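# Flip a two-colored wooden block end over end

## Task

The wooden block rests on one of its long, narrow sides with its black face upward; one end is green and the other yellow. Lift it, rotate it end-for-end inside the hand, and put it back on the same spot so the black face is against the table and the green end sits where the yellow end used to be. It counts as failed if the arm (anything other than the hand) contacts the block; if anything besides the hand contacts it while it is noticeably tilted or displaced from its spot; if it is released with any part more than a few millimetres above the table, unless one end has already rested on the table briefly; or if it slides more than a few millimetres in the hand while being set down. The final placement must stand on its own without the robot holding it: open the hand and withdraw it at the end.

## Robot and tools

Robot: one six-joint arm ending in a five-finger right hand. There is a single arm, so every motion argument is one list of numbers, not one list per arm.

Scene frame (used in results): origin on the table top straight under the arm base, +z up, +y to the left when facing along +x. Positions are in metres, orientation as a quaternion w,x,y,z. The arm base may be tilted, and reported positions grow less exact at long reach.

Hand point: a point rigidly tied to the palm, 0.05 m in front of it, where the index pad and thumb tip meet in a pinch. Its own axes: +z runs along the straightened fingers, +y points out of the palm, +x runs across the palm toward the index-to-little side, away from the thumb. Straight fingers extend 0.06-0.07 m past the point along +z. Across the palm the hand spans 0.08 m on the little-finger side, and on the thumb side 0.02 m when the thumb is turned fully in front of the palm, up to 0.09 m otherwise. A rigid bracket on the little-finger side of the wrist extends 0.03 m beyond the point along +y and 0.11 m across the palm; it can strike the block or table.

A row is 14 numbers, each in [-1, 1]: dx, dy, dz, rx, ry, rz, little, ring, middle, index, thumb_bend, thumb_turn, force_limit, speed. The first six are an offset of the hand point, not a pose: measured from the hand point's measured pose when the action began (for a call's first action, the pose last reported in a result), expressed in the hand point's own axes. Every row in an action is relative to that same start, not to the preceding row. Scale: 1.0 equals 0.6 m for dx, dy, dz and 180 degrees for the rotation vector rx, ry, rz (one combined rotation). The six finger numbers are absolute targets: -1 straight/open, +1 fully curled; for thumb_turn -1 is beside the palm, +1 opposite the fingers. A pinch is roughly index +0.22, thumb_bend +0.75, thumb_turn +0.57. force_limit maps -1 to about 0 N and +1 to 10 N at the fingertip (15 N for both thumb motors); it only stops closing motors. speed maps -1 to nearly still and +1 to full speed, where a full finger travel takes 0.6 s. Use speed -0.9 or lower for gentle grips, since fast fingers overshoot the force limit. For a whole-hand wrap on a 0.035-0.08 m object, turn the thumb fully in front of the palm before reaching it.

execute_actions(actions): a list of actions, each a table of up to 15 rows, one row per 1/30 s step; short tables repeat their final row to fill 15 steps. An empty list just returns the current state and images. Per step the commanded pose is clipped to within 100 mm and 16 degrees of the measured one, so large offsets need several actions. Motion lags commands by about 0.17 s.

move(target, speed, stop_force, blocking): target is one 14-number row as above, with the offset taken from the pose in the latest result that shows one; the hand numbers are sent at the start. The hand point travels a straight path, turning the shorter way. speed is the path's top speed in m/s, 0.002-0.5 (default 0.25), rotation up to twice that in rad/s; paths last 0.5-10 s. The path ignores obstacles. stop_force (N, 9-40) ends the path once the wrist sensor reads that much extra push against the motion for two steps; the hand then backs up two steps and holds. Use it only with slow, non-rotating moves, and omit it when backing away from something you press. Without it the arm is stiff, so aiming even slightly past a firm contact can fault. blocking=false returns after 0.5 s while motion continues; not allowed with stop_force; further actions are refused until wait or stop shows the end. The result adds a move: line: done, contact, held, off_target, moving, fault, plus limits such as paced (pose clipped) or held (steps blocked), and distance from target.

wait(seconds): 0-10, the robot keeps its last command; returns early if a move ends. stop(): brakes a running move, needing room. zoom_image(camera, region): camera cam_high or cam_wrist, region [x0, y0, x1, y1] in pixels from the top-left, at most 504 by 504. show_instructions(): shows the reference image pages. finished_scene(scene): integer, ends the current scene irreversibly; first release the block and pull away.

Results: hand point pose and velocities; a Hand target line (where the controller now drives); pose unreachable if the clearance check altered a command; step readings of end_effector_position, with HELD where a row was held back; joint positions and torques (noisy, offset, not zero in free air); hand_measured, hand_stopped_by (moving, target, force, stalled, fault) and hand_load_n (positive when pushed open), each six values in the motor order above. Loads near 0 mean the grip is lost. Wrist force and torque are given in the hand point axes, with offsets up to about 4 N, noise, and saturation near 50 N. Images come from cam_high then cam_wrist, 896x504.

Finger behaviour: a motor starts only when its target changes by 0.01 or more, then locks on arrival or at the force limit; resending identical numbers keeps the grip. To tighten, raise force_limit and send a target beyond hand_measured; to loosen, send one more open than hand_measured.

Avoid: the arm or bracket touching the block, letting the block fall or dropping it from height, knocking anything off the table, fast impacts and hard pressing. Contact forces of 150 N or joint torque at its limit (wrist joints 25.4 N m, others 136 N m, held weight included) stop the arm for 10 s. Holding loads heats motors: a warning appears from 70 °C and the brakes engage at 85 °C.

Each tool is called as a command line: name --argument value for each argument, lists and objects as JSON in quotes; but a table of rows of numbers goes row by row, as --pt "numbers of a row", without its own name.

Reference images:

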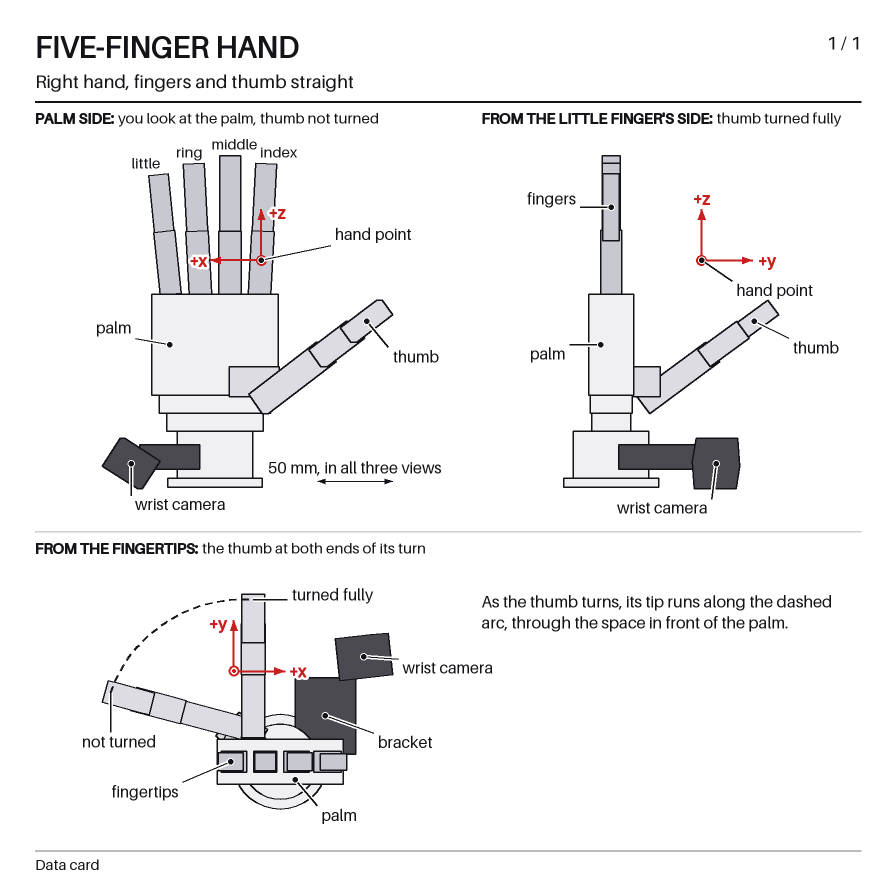

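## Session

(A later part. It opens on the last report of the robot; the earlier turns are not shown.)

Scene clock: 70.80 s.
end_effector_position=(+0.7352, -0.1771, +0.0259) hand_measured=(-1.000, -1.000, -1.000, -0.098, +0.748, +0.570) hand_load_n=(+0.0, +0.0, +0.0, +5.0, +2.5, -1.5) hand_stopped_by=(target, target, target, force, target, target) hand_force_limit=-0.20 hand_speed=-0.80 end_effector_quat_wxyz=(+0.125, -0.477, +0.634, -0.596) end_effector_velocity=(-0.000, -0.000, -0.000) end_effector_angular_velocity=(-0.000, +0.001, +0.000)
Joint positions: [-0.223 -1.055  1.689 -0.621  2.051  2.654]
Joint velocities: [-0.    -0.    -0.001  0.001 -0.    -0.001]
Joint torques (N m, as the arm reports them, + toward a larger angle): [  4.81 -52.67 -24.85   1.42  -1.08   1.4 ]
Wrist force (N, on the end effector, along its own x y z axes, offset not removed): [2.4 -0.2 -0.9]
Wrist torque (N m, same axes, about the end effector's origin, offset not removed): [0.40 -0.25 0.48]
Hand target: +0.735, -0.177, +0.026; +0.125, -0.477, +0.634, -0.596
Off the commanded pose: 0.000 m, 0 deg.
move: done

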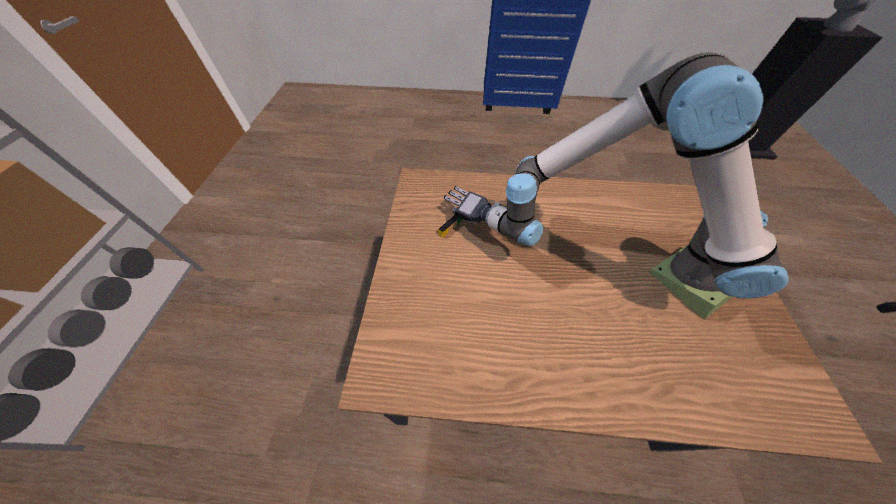

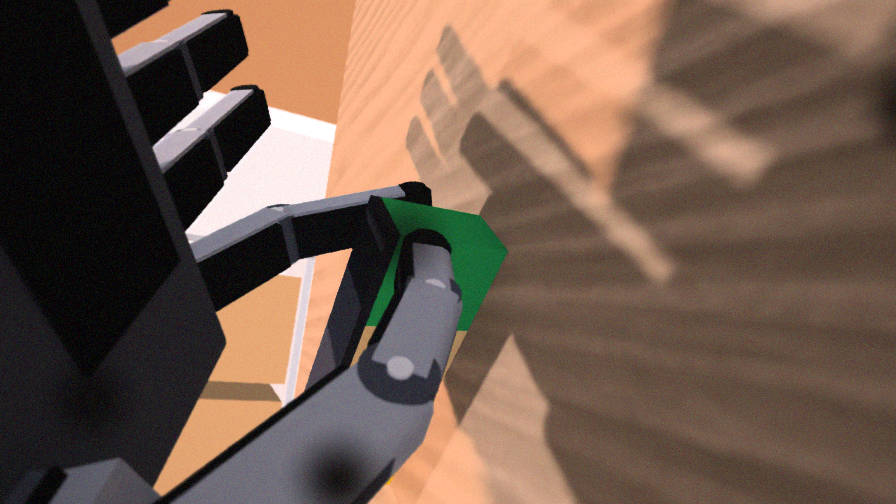

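move --target '[0,0,0,0,0,0,-1,-1,-1,0.25,0.75,0.57,0.6,-0.85]'

move --target '[0.136,-0.292,-0.086,0,0,0,-1,-1,-1,0.25,0.75,0.57,0.6,-0.85]' --speed 0.15

zoom_image --camera "cam_high" --region '[380, 110, 540, 240]'

Scene clock: 75.07 s.
end_effector_position=(+0.7352, -0.1771, +0.0259) hand_measured=(-1.000, -1.000, -1.000, -0.084, +0.748, +0.570) hand_load_n=(+0.0, +0.0, +0.0, +9.5, +3.0, -2.0) hand_stopped_by=(target, target, target, force, target, target) hand_force_limit=0.60 hand_speed=-0.85 end_effector_quat_wxyz=(+0.125, -0.477, +0.634, -0.596) end_effector_velocity=(-0.000, +0.000, -0.000) end_effector_angular_velocity=(-0.000, +0.001, +0.000)
Joint positions: [-0.223 -1.055  1.689 -0.621  2.051  2.654]
Joint velocities: [ 0.    -0.     0.001 -0.     0.    -0.001]
Joint torques (N m, as the arm reports them, + toward a larger angle): [  8.55 -38.78  -3.13   1.68   0.38   1.29]
Wrist force (N, on the end effector, along its own x y z axes, offset not removed): [-1.3 -6.8 -2.9]
Wrist torque (N m, same axes, about the end effector's origin, offset not removed): [-0.05 0.45 0.15]
Hand target: +0.735, -0.177, +0.026; +0.125, -0.477, +0.634, -0.596
Off the commanded pose: 0.000 m, 0 deg.
move: done

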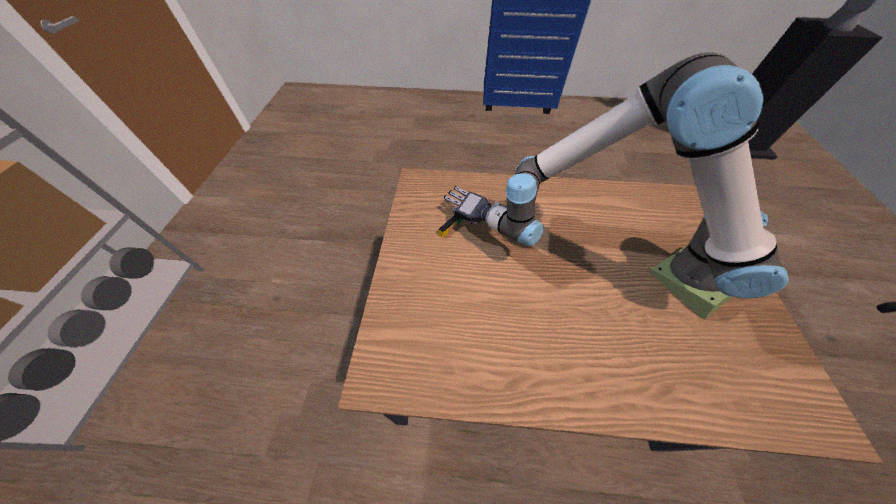

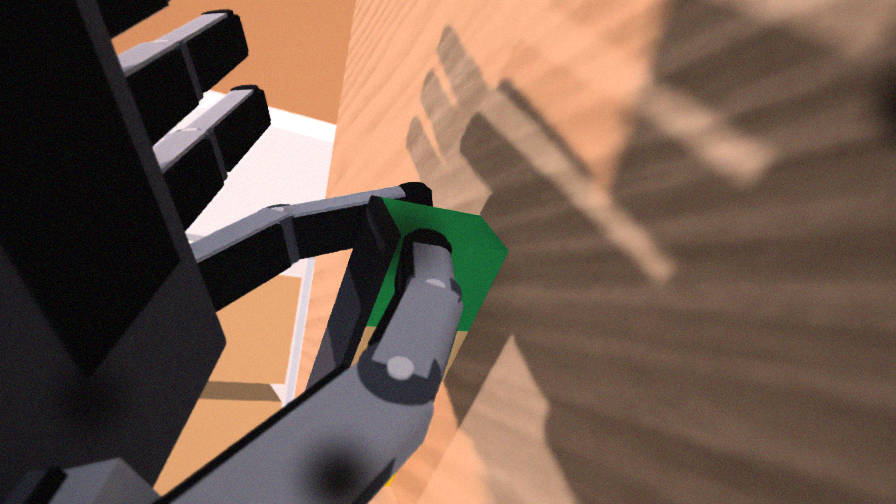

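Scene clock: 76.90 s.
end_effector_position=(+0.7357, -0.1768, +0.2257) hand_measured=(-1.000, -1.000, -1.000, -0.084, +0.748, +0.570) hand_load_n=(+0.0, +0.0, +0.0, +8.5, +4.5, -2.0) hand_stopped_by=(target, target, target, force, target, target) hand_force_limit=0.60 hand_speed=-0.85 end_effector_quat_wxyz=(+0.125, -0.477, +0.634, -0.596) end_effector_velocity=(+0.001, -0.000, +0.003) end_effector_angular_velocity=(+0.000, -0.001, -0.000)
Joint positions: [-0.156 -1.301  1.504 -0.189  2.118  2.655]
Joint velocities: [ 0.001 -0.001 -0.005  0.005  0.001  0.   ]
Joint torques (N m, as the arm reports them, + toward a larger angle): [ 13.91 -51.92 -30.97   1.39   1.23   1.76]
Wrist force (N, on the end effector, along its own x y z axes, offset not removed): [-0.5 0.3 -3.4]
Wrist torque (N m, same axes, about the end effector's origin, offset not removed): [0.17 0.39 0.04]
Hand target: +0.736, -0.177, +0.226; +0.125, -0.477, +0.634, -0.596
Off the commanded pose: 0.000 m, 0 deg.
move: done

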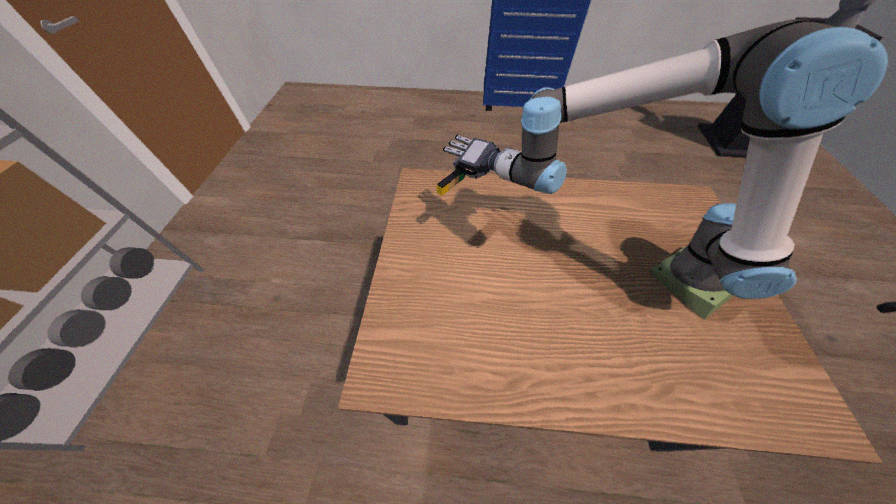

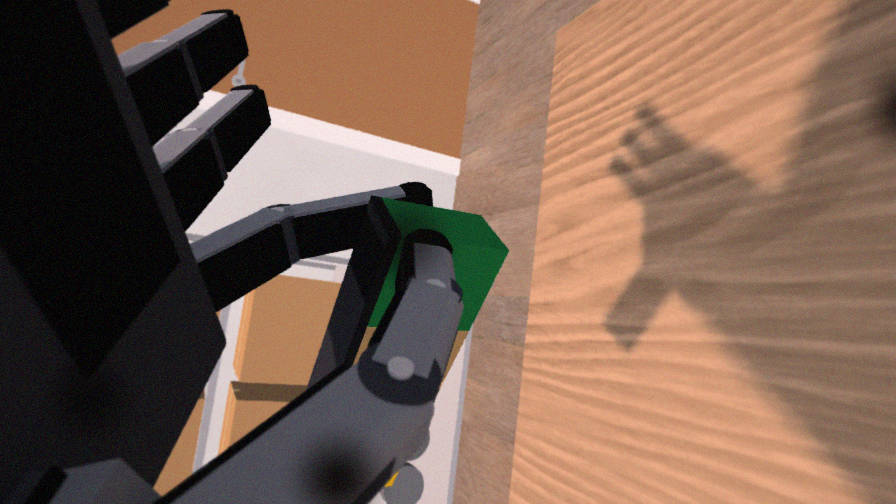

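Region (380, 110, 540, 240) of cam_high's 896x504 image, scaled by 3.150, with more detail than that image has; it fills the top 410 rows of this view, and the rest is white.

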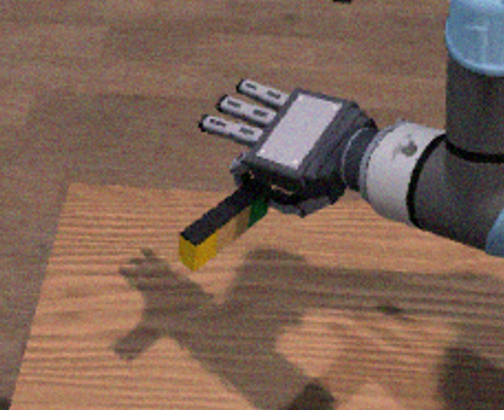

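move --target '[0,0,0,0,0,0,-1,-1,-1,-0.098,0.75,0.57,0.6,-0.95]'

Scene clock: 79.67 s.
end_effector_position=(+0.7357, -0.1767, +0.2258) hand_measured=(-1.000, -1.000, -1.000, -0.100, +0.748, +0.570) hand_load_n=(+0.0, +0.0, +0.0, +4.0, +3.0, -1.0) hand_stopped_by=(target, target, target, target, target, target) hand_force_limit=0.60 hand_speed=-0.95 end_effector_quat_wxyz=(+0.125, -0.476, +0.634, -0.596) end_effector_velocity=(-0.001, +0.000, -0.001) end_effector_angular_velocity=(-0.000, +0.001, +0.001)
Joint positions: [-0.156 -1.301  1.504 -0.189  2.118  2.655]
Joint velocities: [-0.    -0.     0.002 -0.001 -0.    -0.001]
Joint torques (N m, as the arm reports them, + toward a larger angle): [  7.59 -38.17  -6.09  -2.89  -0.55   0.54]
Wrist force (N, on the end effector, along its own x y z axes, offset not removed): [1.8 5.4 -3.4]
Wrist torque (N m, same axes, about the end effector's origin, offset not removed): [0.91 -0.22 0.44]
Hand target: +0.736, -0.177, +0.226; +0.125, -0.477, +0.634, -0.596
Off the commanded pose: 0.000 m, 0 deg.
move: done

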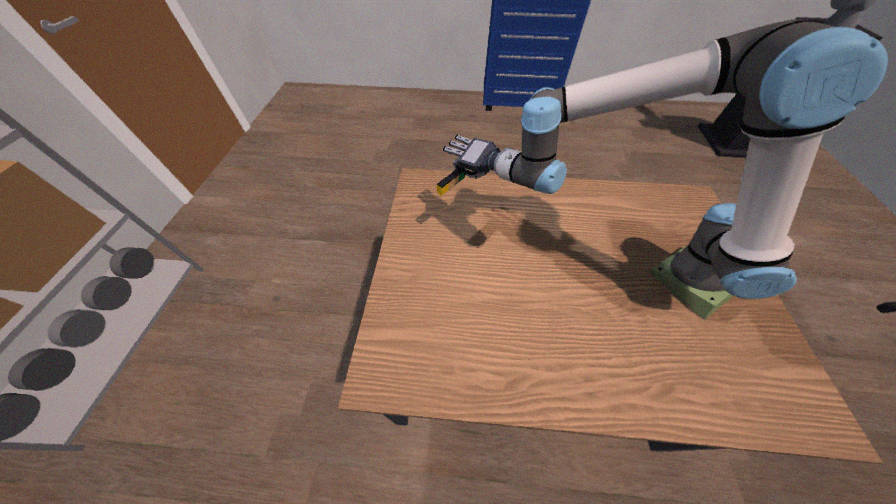

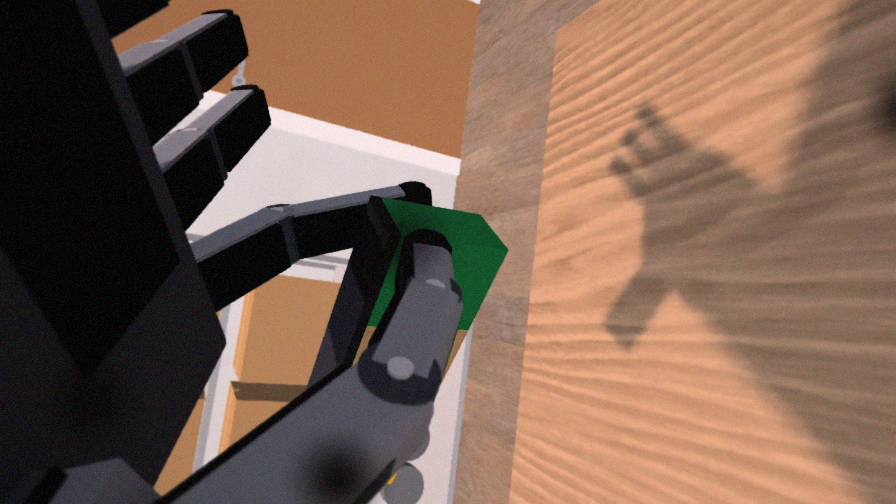

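execute_actions --actions '[[[0,0,0,0,0,0,-1,-1,-1,-0.104,0.75,0.57,0.6,-0.95]],[[0,0,0,0,0,0,-1,-1,-1,-0.104,0.75,0.57,0.6,-0.95]]]'

Scene clock: 82.30 s.
end_effector_position=(+0.7357, -0.1768, +0.2257) hand_measured=(-1.000, -1.000, -1.000, -0.104, +0.750, +0.570) hand_load_n=(+0.0, +0.0, +0.0, +1.0, +1.0, +0.0) hand_stopped_by=(target, target, target, target, target, target) hand_force_limit=0.60 hand_speed=-0.95 end_effector_quat_wxyz=(+0.125, -0.477, +0.634, -0.596) end_effector_velocity=(+0.000, -0.000, +0.000) end_effector_angular_velocity=(-0.001, +0.001, -0.000)
Joint positions: [-0.156 -1.301  1.504 -0.189  2.118  2.655]
Joint velocities: [-0.    -0.    -0.001  0.001  0.    -0.001]
Joint torques (N m, as the arm reports them, + toward a larger angle): [  8.89 -44.92 -16.15  -1.99   0.08  -0.53]
Wrist force (N, on the end effector, along its own x y z axes, offset not removed): [0.1 -1.3 -3.7]
Wrist torque (N m, same axes, about the end effector's origin, offset not removed): [-0.28 0.17 0.16]
Hand target: +0.736, -0.177, +0.226; +0.125, -0.477, +0.634, -0.596
Off the commanded pose: 0.000 m, 0 deg.
Step readings (end_effector_position; steps 1 to 15: 1st action; 16 to 30: 2nd action):
0: (+0.7357, -0.1768, +0.2257)
1: (+0.7357, -0.1768, +0.2257)
2: (+0.7357, -0.1768, +0.2257)
4: (+0.7357, -0.1768, +0.2257)
8: (+0.7357, -0.1768, +0.2257)
15: (+0.7357, -0.1768, +0.2257)
16: (+0.7357, -0.1768, +0.2257)
17: (+0.7357, -0.1768, +0.2257)
19: (+0.7357, -0.1768, +0.2257)
23: (+0.7357, -0.1768, +0.2257)
30: end_effector_position above

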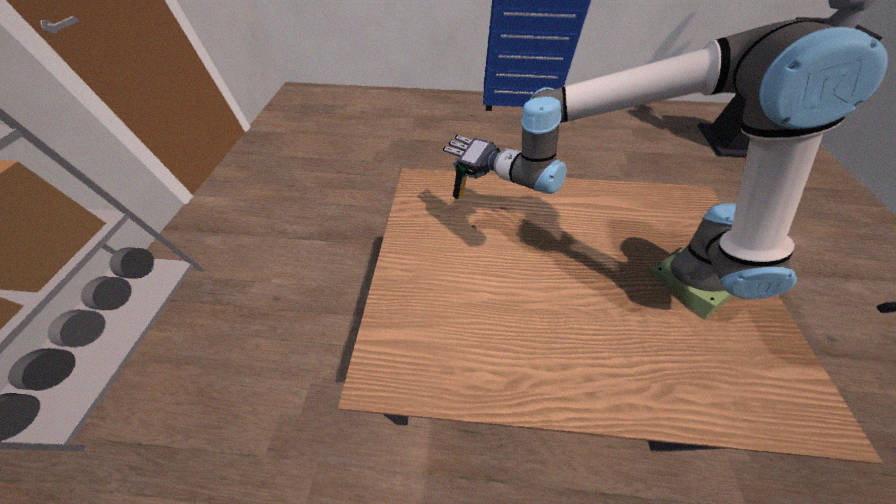

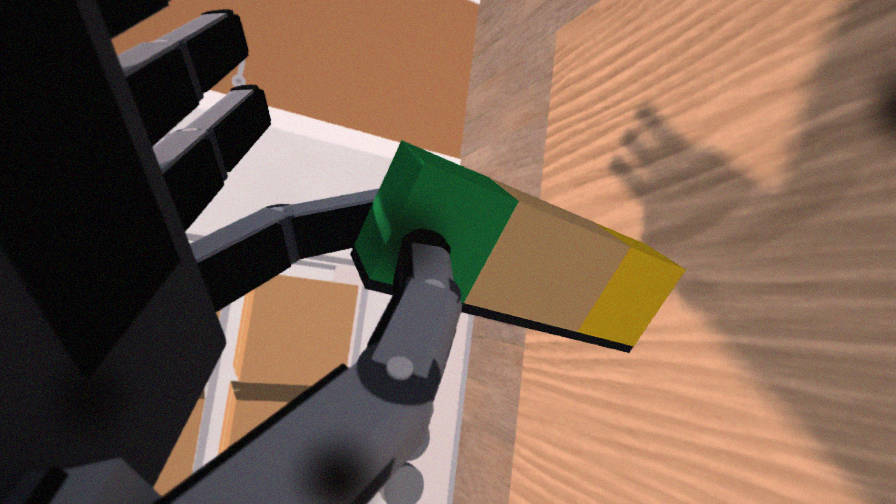

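It swung. Tighten.

move --target '[0,0,0,0,0,0,-1,-1,-1,0.25,0.75,0.57,0.6,-0.9]'

zoom_image --camera "cam_high" --region '[400, 120, 540, 220]'

Scene clock: 84.50 s.
end_effector_position=(+0.7357, -0.1768, +0.2257) hand_measured=(-1.000, -1.000, -1.000, -0.080, +0.748, +0.570) hand_load_n=(+0.0, +0.0, +0.0, +8.5, +2.5, +0.5) hand_stopped_by=(target, target, target, force, target, target) hand_force_limit=0.60 hand_speed=-0.90 end_effector_quat_wxyz=(+0.125, -0.477, +0.634, -0.596) end_effector_velocity=(-0.000, +0.000, -0.001) end_effector_angular_velocity=(+0.001, -0.001, -0.001)
Joint positions: [-0.156 -1.301  1.504 -0.189  2.118  2.655]
Joint velocities: [ 0.     0.     0.002 -0.003  0.     0.001]
Joint torques (N m, as the arm reports them, + toward a larger angle): [  8.27 -45.43 -16.49  -1.71   0.71  -0.56]
Wrist force (N, on the end effector, along its own x y z axes, offset not removed): [1.1 -1.2 -2.5]
Wrist torque (N m, same axes, about the end effector's origin, offset not removed): [-0.14 -0.15 0.18]
Hand target: +0.736, -0.177, +0.226; +0.125, -0.477, +0.634, -0.596
Off the commanded pose: 0.000 m, 0 deg.
move: done

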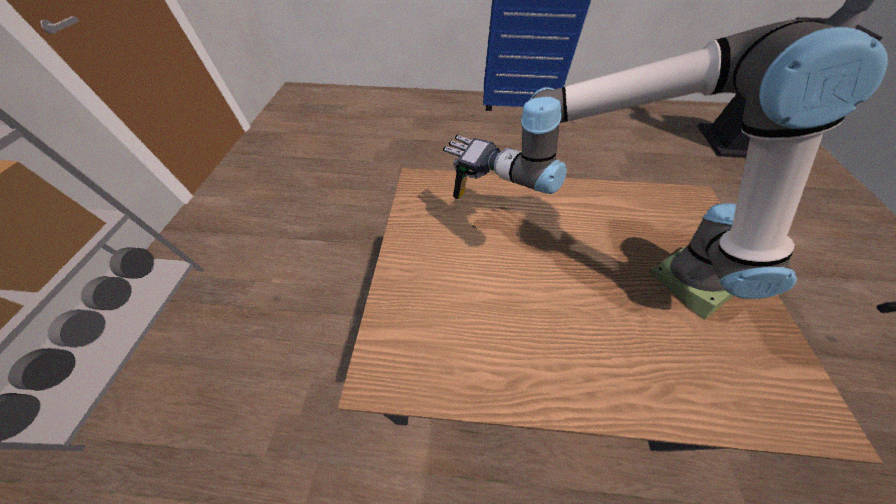

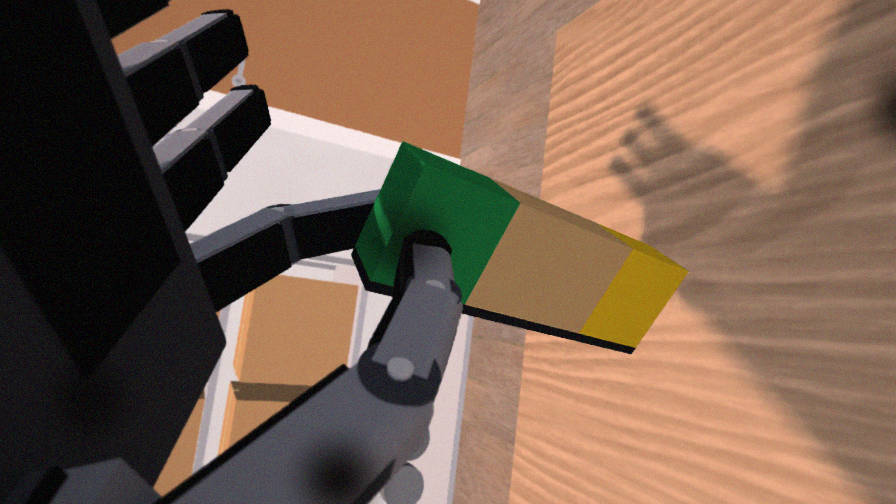

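Region (400, 120, 540, 220) of cam_high's 896x504 image, scaled by 3.600, with more detail than that image has; it fills the top 360 rows of this view, and the rest is white.

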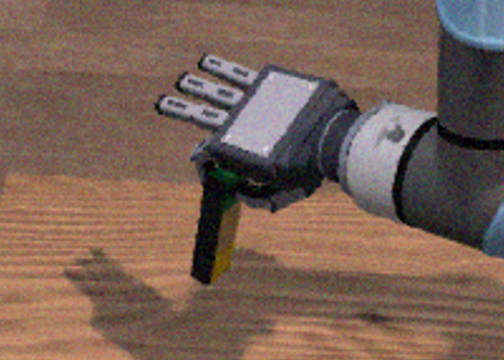

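move --target '[0,0,0,-0.103,-0.133,0.287,-1,-1,-1,0.25,0.75,0.57,0.6,-0.9]'

move --target '[0,0,0,0,0,0,-1,-1,-1,-0.096,0.75,0.57,0.6,-0.95]'

zoom_image --camera "cam_high" --region '[400, 120, 540, 220]'

Scene clock: 93.73 s.
end_effector_position=(+0.7358, -0.1768, +0.2256) hand_measured=(-1.000, -1.000, -1.000, -0.080, +0.748, +0.570) hand_load_n=(+0.0, +0.0, +0.0, +8.5, +2.5, +0.0) hand_stopped_by=(target, target, target, force, target, target) hand_force_limit=0.60 hand_speed=-0.90 end_effector_quat_wxyz=(+0.418, -0.279, +0.822, -0.270) end_effector_velocity=(+0.001, -0.001, +0.001) end_effector_angular_velocity=(+0.006, -0.007, -0.000)
Joint positions: [-0.484 -1.327  1.432  0.229  1.393  3.578]
Joint velocities: [-0.004  0.001 -0.001 -0.004 -0.009  0.006]
Joint torques (N m, as the arm reports them, + toward a larger angle): [  2.98 -32.37  -6.44  -2.1   -1.93   1.71]
Wrist force (N, on the end effector, along its own x y z axes, offset not removed): [0.3 -2.3 0.5]
Wrist torque (N m, same axes, about the end effector's origin, offset not removed): [-0.43 0.13 0.06]
Hand target: +0.736, -0.177, +0.226; +0.418, -0.279, +0.822, -0.270
Off the commanded pose: 0.000 m, 0 deg.
move: done

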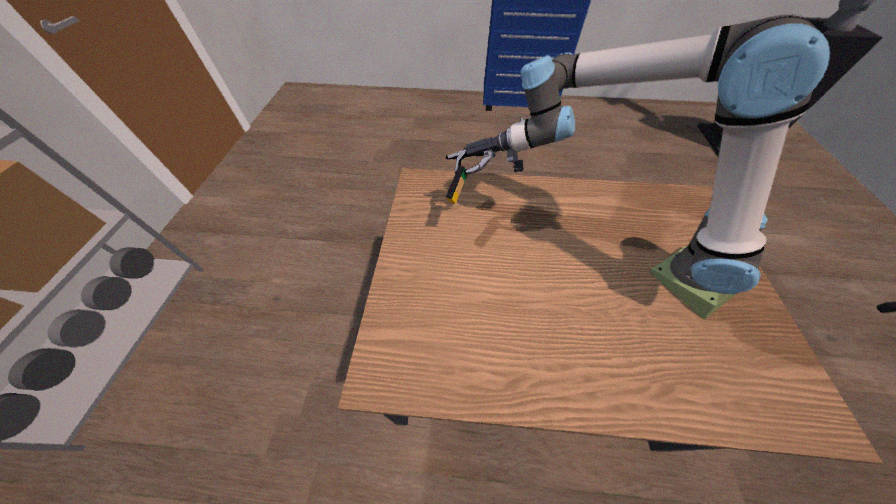

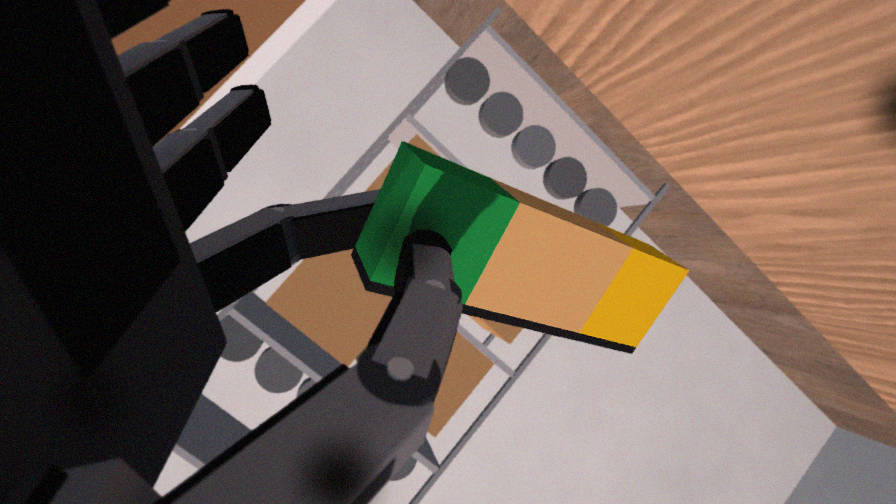

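Scene clock: 94.23 s.
end_effector_position=(+0.7358, -0.1769, +0.2256) hand_measured=(-1.000, -1.000, -1.000, -0.096, +0.748, +0.570) hand_load_n=(+0.0, +0.0, +0.0, +2.5, +2.0, -0.5) hand_stopped_by=(target, target, target, target, target, target) hand_force_limit=0.60 hand_speed=-0.95 end_effector_quat_wxyz=(+0.418, -0.279, +0.822, -0.270) end_effector_velocity=(-0.000, +0.000, -0.000) end_effector_angular_velocity=(-0.002, +0.001, +0.002)
Joint positions: [-0.484 -1.327  1.432  0.228  1.393  3.578]
Joint velocities: [ 0.001  0.    -0.     0.001 -0.    -0.003]
Joint torques (N m, as the arm reports them, + toward a larger angle): [ 15.07 -36.83  -9.81   0.64   1.19  -1.61]
Wrist force (N, on the end effector, along its own x y z axes, offset not removed): [-0.9 2.7 0.1]
Wrist torque (N m, same axes, about the end effector's origin, offset not removed): [0.25 0.39 0.41]
Hand target: +0.736, -0.177, +0.226; +0.418, -0.279, +0.822, -0.270
Off the commanded pose: 0.000 m, 0 deg.
move: done

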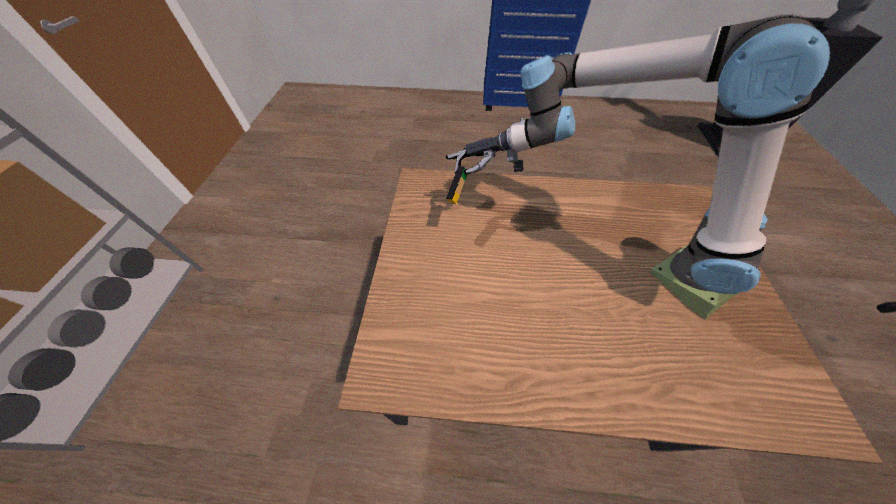

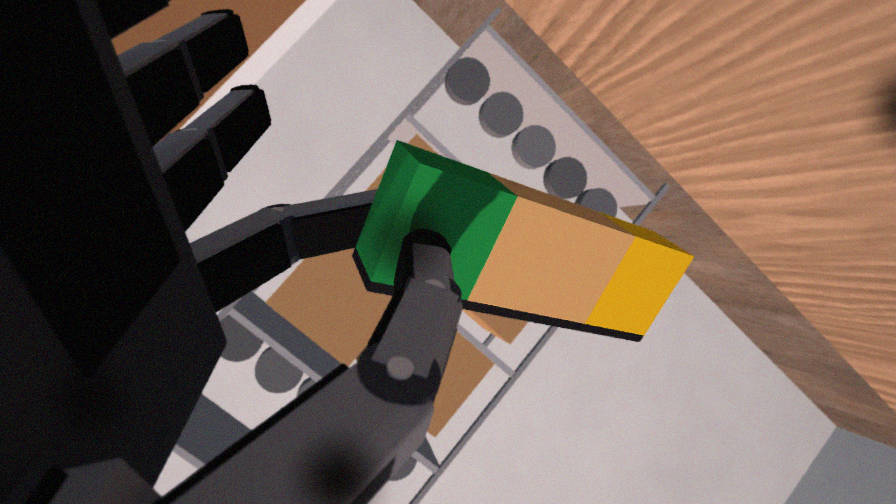

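Region (400, 120, 540, 220) of cam_high's 896x504 image, scaled by 3.600, with more detail than that image has; it fills the top 360 rows of this view, and the rest is white.

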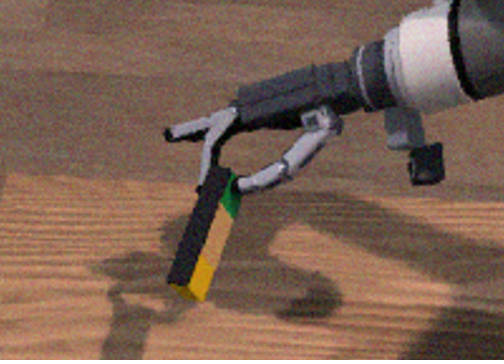

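wait --seconds 1

Scene clock: 97.03 s.
end_effector_position=(+0.7358, -0.1768, +0.2256) hand_measured=(-1.000, -1.000, -1.000, -0.096, +0.748, +0.570) hand_load_n=(+0.0, +0.0, +0.0, +2.5, +2.0, -0.5) hand_stopped_by=(target, target, target, target, target, target) hand_force_limit=0.60 hand_speed=-0.95 end_effector_quat_wxyz=(+0.418, -0.279, +0.822, -0.270) end_effector_velocity=(+0.001, -0.000, +0.000) end_effector_angular_velocity=(-0.003, -0.002, +0.001)
Joint positions: [-0.484 -1.327  1.432  0.229  1.393  3.578]
Joint velocities: [ 0.     0.    -0.    -0.003  0.    -0.002]
Joint torques (N m, as the arm reports them, + toward a larger angle): [ 13.56 -52.74 -33.01   1.95   1.04  -1.52]
Wrist force (N, on the end effector, along its own x y z axes, offset not removed): [0.4 0.4 -2.4]
Wrist torque (N m, same axes, about the end effector's origin, offset not removed): [-0.06 0.16 0.38]
Hand target: +0.736, -0.177, +0.226; +0.418, -0.279, +0.822, -0.270
Off the commanded pose: 0.000 m, 0 deg.
wait: 1.00 s; at rest from the start

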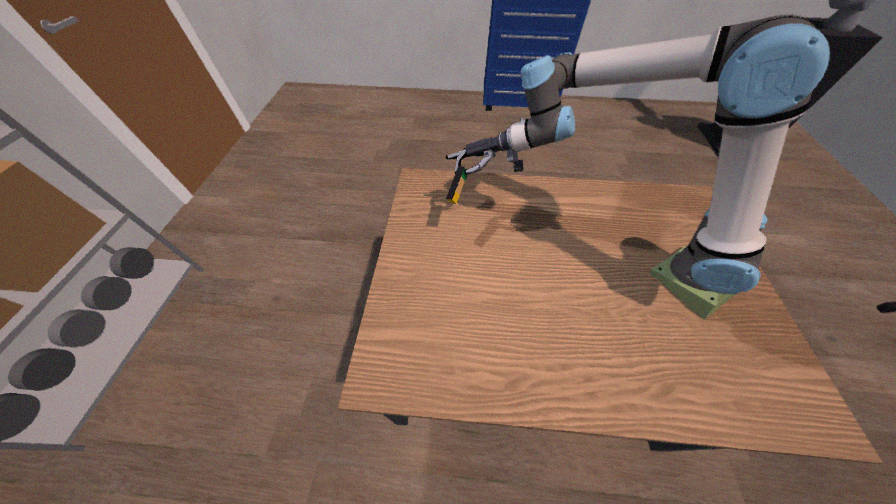

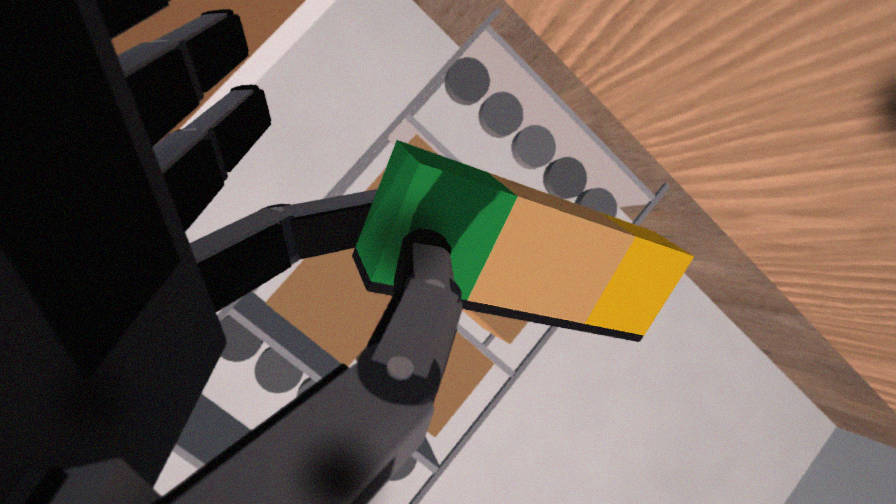

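execute_actions --actions '[[[0,0,0,0,0,0,-1,-1,-1,-0.1,0.75,0.57,0.6,-0.95]],[[0,0,0,0,0,0,-1,-1,-1,-0.1,0.75,0.57,0.6,-0.95]],[[0,0,0,0,0,0,-1,-1,-1,0.25,0.75,0.57,0.6,-0.9]],[[0,0,0,0,0,0,-1,-1,-1,0.25,0.75,0.57,0.6,-0.9]]]'

zoom_image --camera "cam_high" --region '[400, 120, 540, 220]'

Scene clock: 101.77 s.
end_effector_position=(+0.7358, -0.1768, +0.2256) hand_measured=(-1.000, -1.000, -1.000, -0.082, +0.748, +0.570) hand_load_n=(+0.0, +0.0, +0.0, +8.0, +2.5, -0.5) hand_stopped_by=(target, target, target, force, target, target) hand_force_limit=0.60 hand_speed=-0.90 end_effector_quat_wxyz=(+0.418, -0.279, +0.822, -0.270) end_effector_velocity=(+0.001, +0.001, +0.001) end_effector_angular_velocity=(-0.000, -0.001, +0.001)
Joint positions: [-0.484 -1.327  1.432  0.229  1.393  3.578]
Joint velocities: [ 0.001  0.    -0.001 -0.     0.     0.   ]
Joint torques (N m, as the arm reports them, + toward a larger angle): [ 13.65 -52.09 -32.24   2.01   1.05  -1.52]
Wrist force (N, on the end effector, along its own x y z axes, offset not removed): [0.3 2.5 -2.3]
Wrist torque (N m, same axes, about the end effector's origin, offset not removed): [0.17 0.33 0.11]
Hand target: +0.736, -0.177, +0.226; +0.418, -0.279, +0.822, -0.270
Off the commanded pose: 0.000 m, 0 deg.
Step readings (end_effector_position; steps 1 to 15: 1st action; 16 to 30: 2nd action; 31 to 45: 3rd action; 46 to 60: 4th action):
0: (+0.7358, -0.1768, +0.2256)
1: (+0.7358, -0.1768, +0.2256)
2: (+0.7358, -0.1768, +0.2256)
4: (+0.7358, -0.1768, +0.2256)
8: (+0.7358, -0.1768, +0.2256)
15: (+0.7358, -0.1768, +0.2256)
16: (+0.7358, -0.1768, +0.2256)
17: (+0.7358, -0.1768, +0.2256)
19: (+0.7358, -0.1768, +0.2256)
23: (+0.7358, -0.1768, +0.2256)
30: (+0.7358, -0.1768, +0.2256)
31: (+0.7358, -0.1768, +0.2256)
32: (+0.7358, -0.1768, +0.2256)
34: (+0.7358, -0.1768, +0.2256)
38: (+0.7358, -0.1768, +0.2256)
45: (+0.7358, -0.1768, +0.2256)
46: (+0.7358, -0.1768, +0.2256)
47: (+0.7358, -0.1768, +0.2256)
49: (+0.7358, -0.1768, +0.2256)
53: (+0.7358, -0.1768, +0.2256)
60: end_effector_position above

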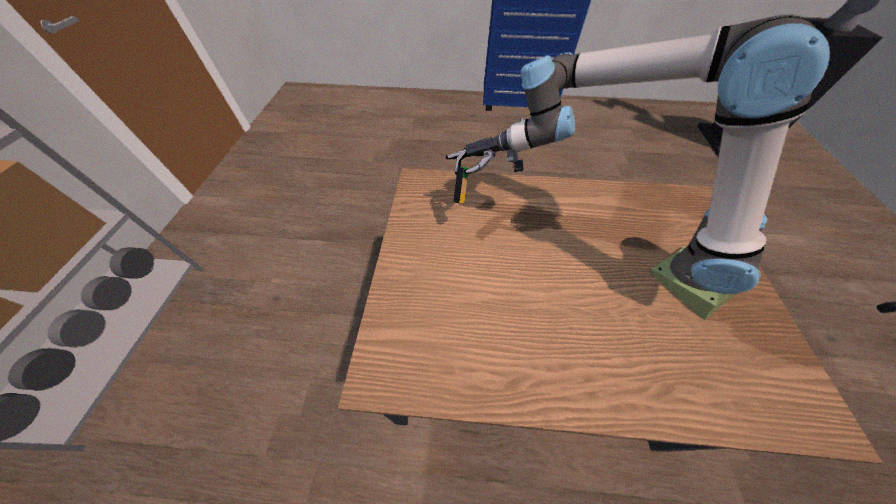

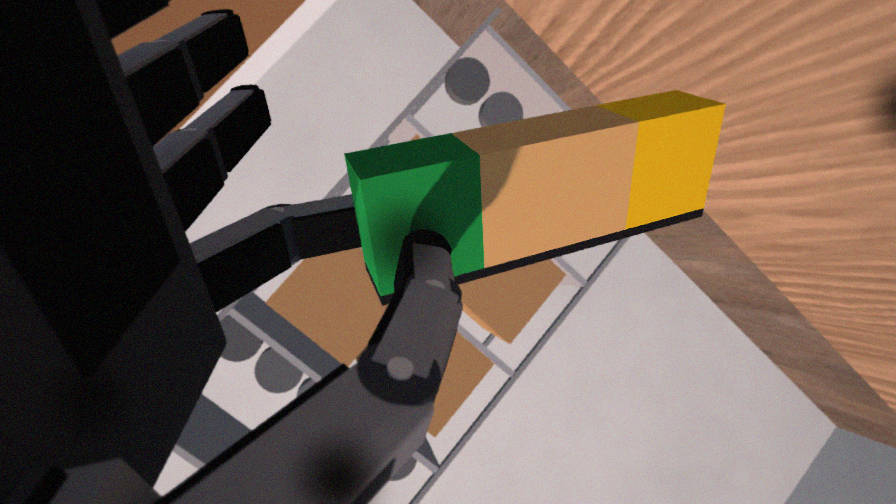

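Region (400, 120, 540, 220) of cam_high's 896x504 image, scaled by 3.600, with more detail than that image has; it fills the top 360 rows of this view, and the rest is white.

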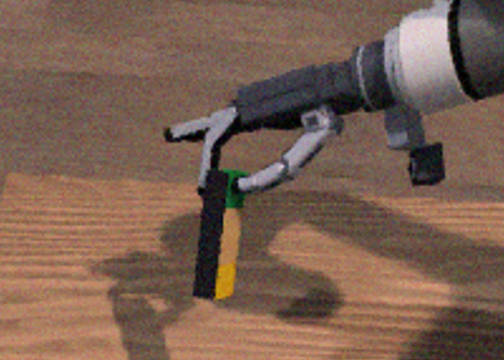

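move --target '[0,0,0,0.03,-0.11,0.165,-1,-1,-1,0.25,0.75,0.57,0.6,-0.9]'

execute_actions --actions '[[[0,0,0,0,0,0,-1,-1,-1,-0.096,0.75,0.57,0.6,-0.95]],[[0,0,0,0,0,0,-1,-1,-1,-0.096,0.75,0.57,0.6,-0.95]],[[0,0,0,0,0,0,-1,-1,-1,-0.1,0.75,0.57,0.6,-0.95]],[[0,0,0,0,0,0,-1,-1,-1,-0.1,0.75,0.57,0.6,-0.95]],[[0,0,0,0,0,0,-1,-1,-1,0.25,0.75,0.57,0.6,-0.9]],[[0,0,0,0,0,0,-1,-1,-1,0.25,0.75,0.57,0.6,-0.9]]]'

zoom_image --camera "cam_high" --region '[400, 120, 540, 220]'

Scene clock: 114.53 s.
end_effector_position=(+0.7357, -0.1768, +0.2257) hand_measured=(-1.000, -1.000, -1.000, -0.082, +0.748, +0.570) hand_load_n=(+0.0, +0.0, +0.0, +8.0, +2.5, -0.5) hand_stopped_by=(target, target, target, force, target, target) hand_force_limit=0.60 hand_speed=-0.90 end_effector_quat_wxyz=(+0.618, -0.082, +0.769, -0.141) end_effector_velocity=(-0.001, -0.000, -0.002) end_effector_angular_velocity=(+0.006, -0.005, -0.004)
Joint positions: [-0.608 -1.364  1.749 -0.36   1.078  4.183]
Joint velocities: [-0.001  0.001  0.008 -0.014  0.001  0.01 ]
Joint torques (N m, as the arm reports them, + toward a larger angle): [  2.09 -30.98  -3.57  -2.55  -1.94   2.02]
Wrist force (N, on the end effector, along its own x y z axes, offset not removed): [1.7 -1.6 -4.4]
Wrist torque (N m, same axes, about the end effector's origin, offset not removed): [-0.07 0.01 0.12]
Hand target: +0.736, -0.177, +0.226; +0.618, -0.082, +0.769, -0.141
Off the commanded pose: 0.000 m, 0 deg.
move: done

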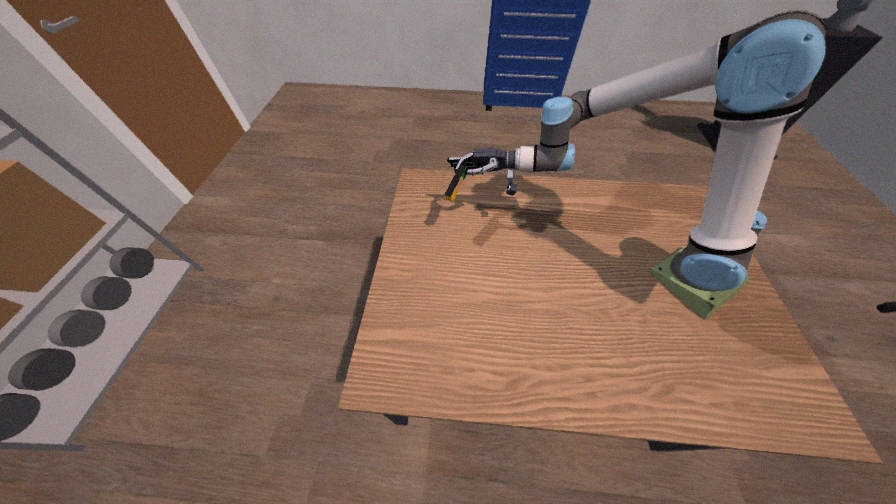

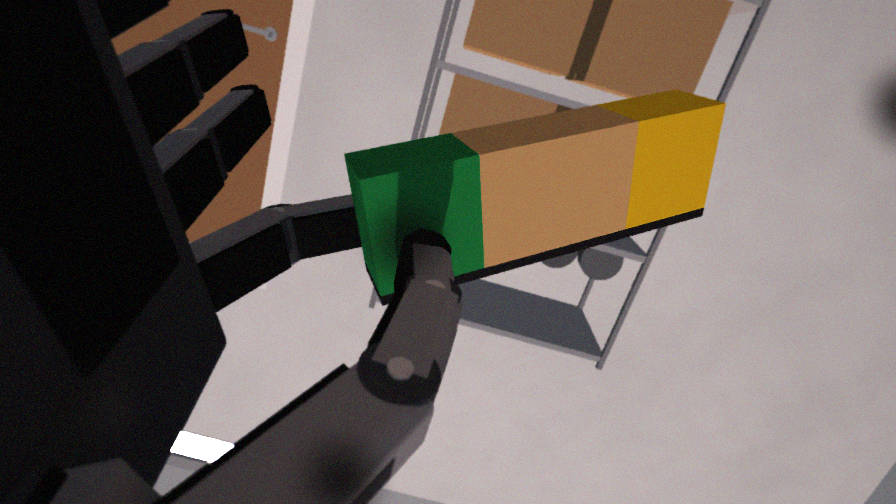

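Scene clock: 117.53 s.
end_effector_position=(+0.7356, -0.1768, +0.2257) hand_measured=(-1.000, -1.000, -1.000, -0.082, +0.748, +0.570) hand_load_n=(+0.0, +0.0, +0.0, +8.0, +2.0, -0.5) hand_stopped_by=(target, target, target, force, target, target) hand_force_limit=0.60 hand_speed=-0.90 end_effector_quat_wxyz=(+0.618, -0.082, +0.769, -0.141) end_effector_velocity=(+0.000, -0.001, +0.000) end_effector_angular_velocity=(-0.002, -0.002, -0.001)
Joint positions: [-0.608 -1.364  1.749 -0.36   1.078  4.183]
Joint velocities: [-0.     0.    -0.001 -0.001  0.    -0.001]
Joint torques (N m, as the arm reports them, + toward a larger angle): [ -0.38 -34.17 -24.48   1.13  -2.3   -1.17]
Wrist force (N, on the end effector, along its own x y z axes, offset not removed): [-1.1 1.7 -3.4]
Wrist torque (N m, same axes, about the end effector's origin, offset not removed): [0.25 0.48 -0.04]
Hand target: +0.736, -0.177, +0.226; +0.618, -0.082, +0.769, -0.141
Off the commanded pose: 0.000 m, 0 deg.
Step readings (end_effector_position; steps 1 to 15: 1st action; 16 to 30: 2nd action; 31 to 45: 3rd action; 46 to 60: 4th action; 61 to 75: 5th action; 76 to 90: 6th action):
0: (+0.7357, -0.1768, +0.2257)
1: (+0.7357, -0.1768, +0.2257)
2: (+0.7357, -0.1768, +0.2257)
4: (+0.7357, -0.1768, +0.2257)
8: (+0.7357, -0.1768, +0.2257)
15: (+0.7356, -0.1768, +0.2256)
16: (+0.7356, -0.1768, +0.2257)
17: (+0.7356, -0.1768, +0.2257)
19: (+0.7356, -0.1768, +0.2257)
23: (+0.7356, -0.1768, +0.2257)
30: (+0.7356, -0.1768, +0.2257)
31: (+0.7356, -0.1768, +0.2257)
32: (+0.7356, -0.1768, +0.2257)
34: (+0.7356, -0.1768, +0.2257)
38: (+0.7356, -0.1768, +0.2257)
45: (+0.7356, -0.1768, +0.2257)
46: (+0.7356, -0.1768, +0.2257)
47: (+0.7356, -0.1768, +0.2257)
49: (+0.7356, -0.1768, +0.2257)
53: (+0.7356, -0.1768, +0.2257)
60: (+0.7356, -0.1768, +0.2257)
61: (+0.7356, -0.1768, +0.2257)
62: (+0.7356, -0.1768, +0.2257)
64: (+0.7356, -0.1768, +0.2257)
68: (+0.7356, -0.1768, +0.2257)
75: (+0.7356, -0.1768, +0.2257)
76: (+0.7356, -0.1768, +0.2257)
77: (+0.7356, -0.1768, +0.2257)
79: (+0.7356, -0.1768, +0.2257)
83: (+0.7356, -0.1768, +0.2257)
90: end_effector_position above

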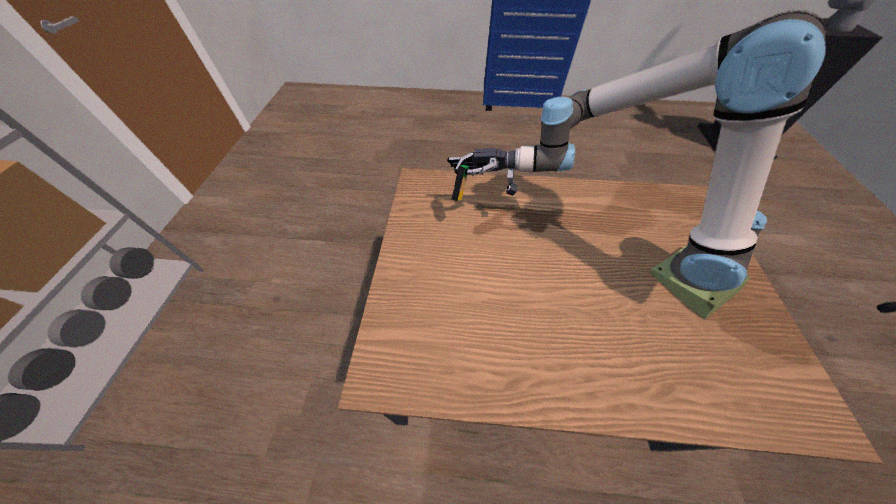

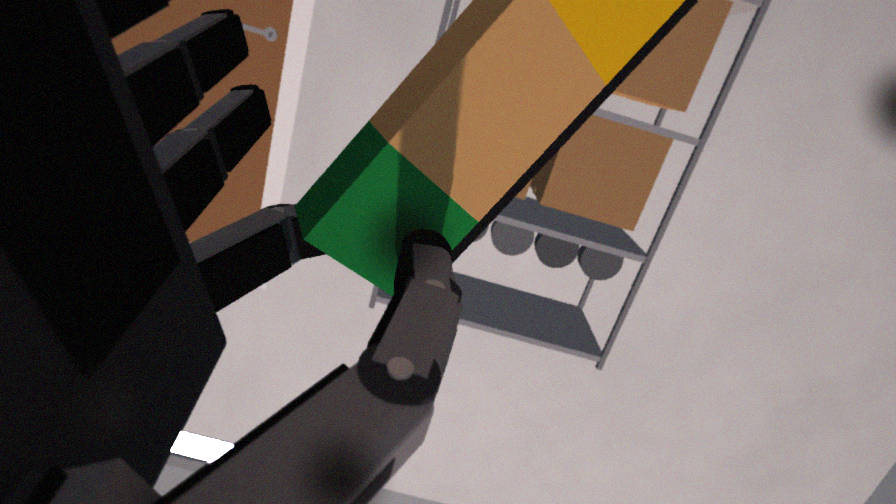

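Region (400, 120, 540, 220) of cam_high's 896x504 image, scaled by 3.600, with more detail than that image has; it fills the top 360 rows of this view, and the rest is white.

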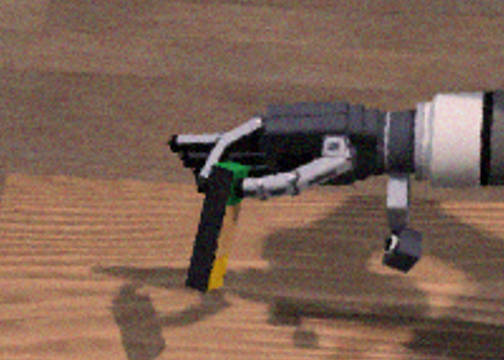

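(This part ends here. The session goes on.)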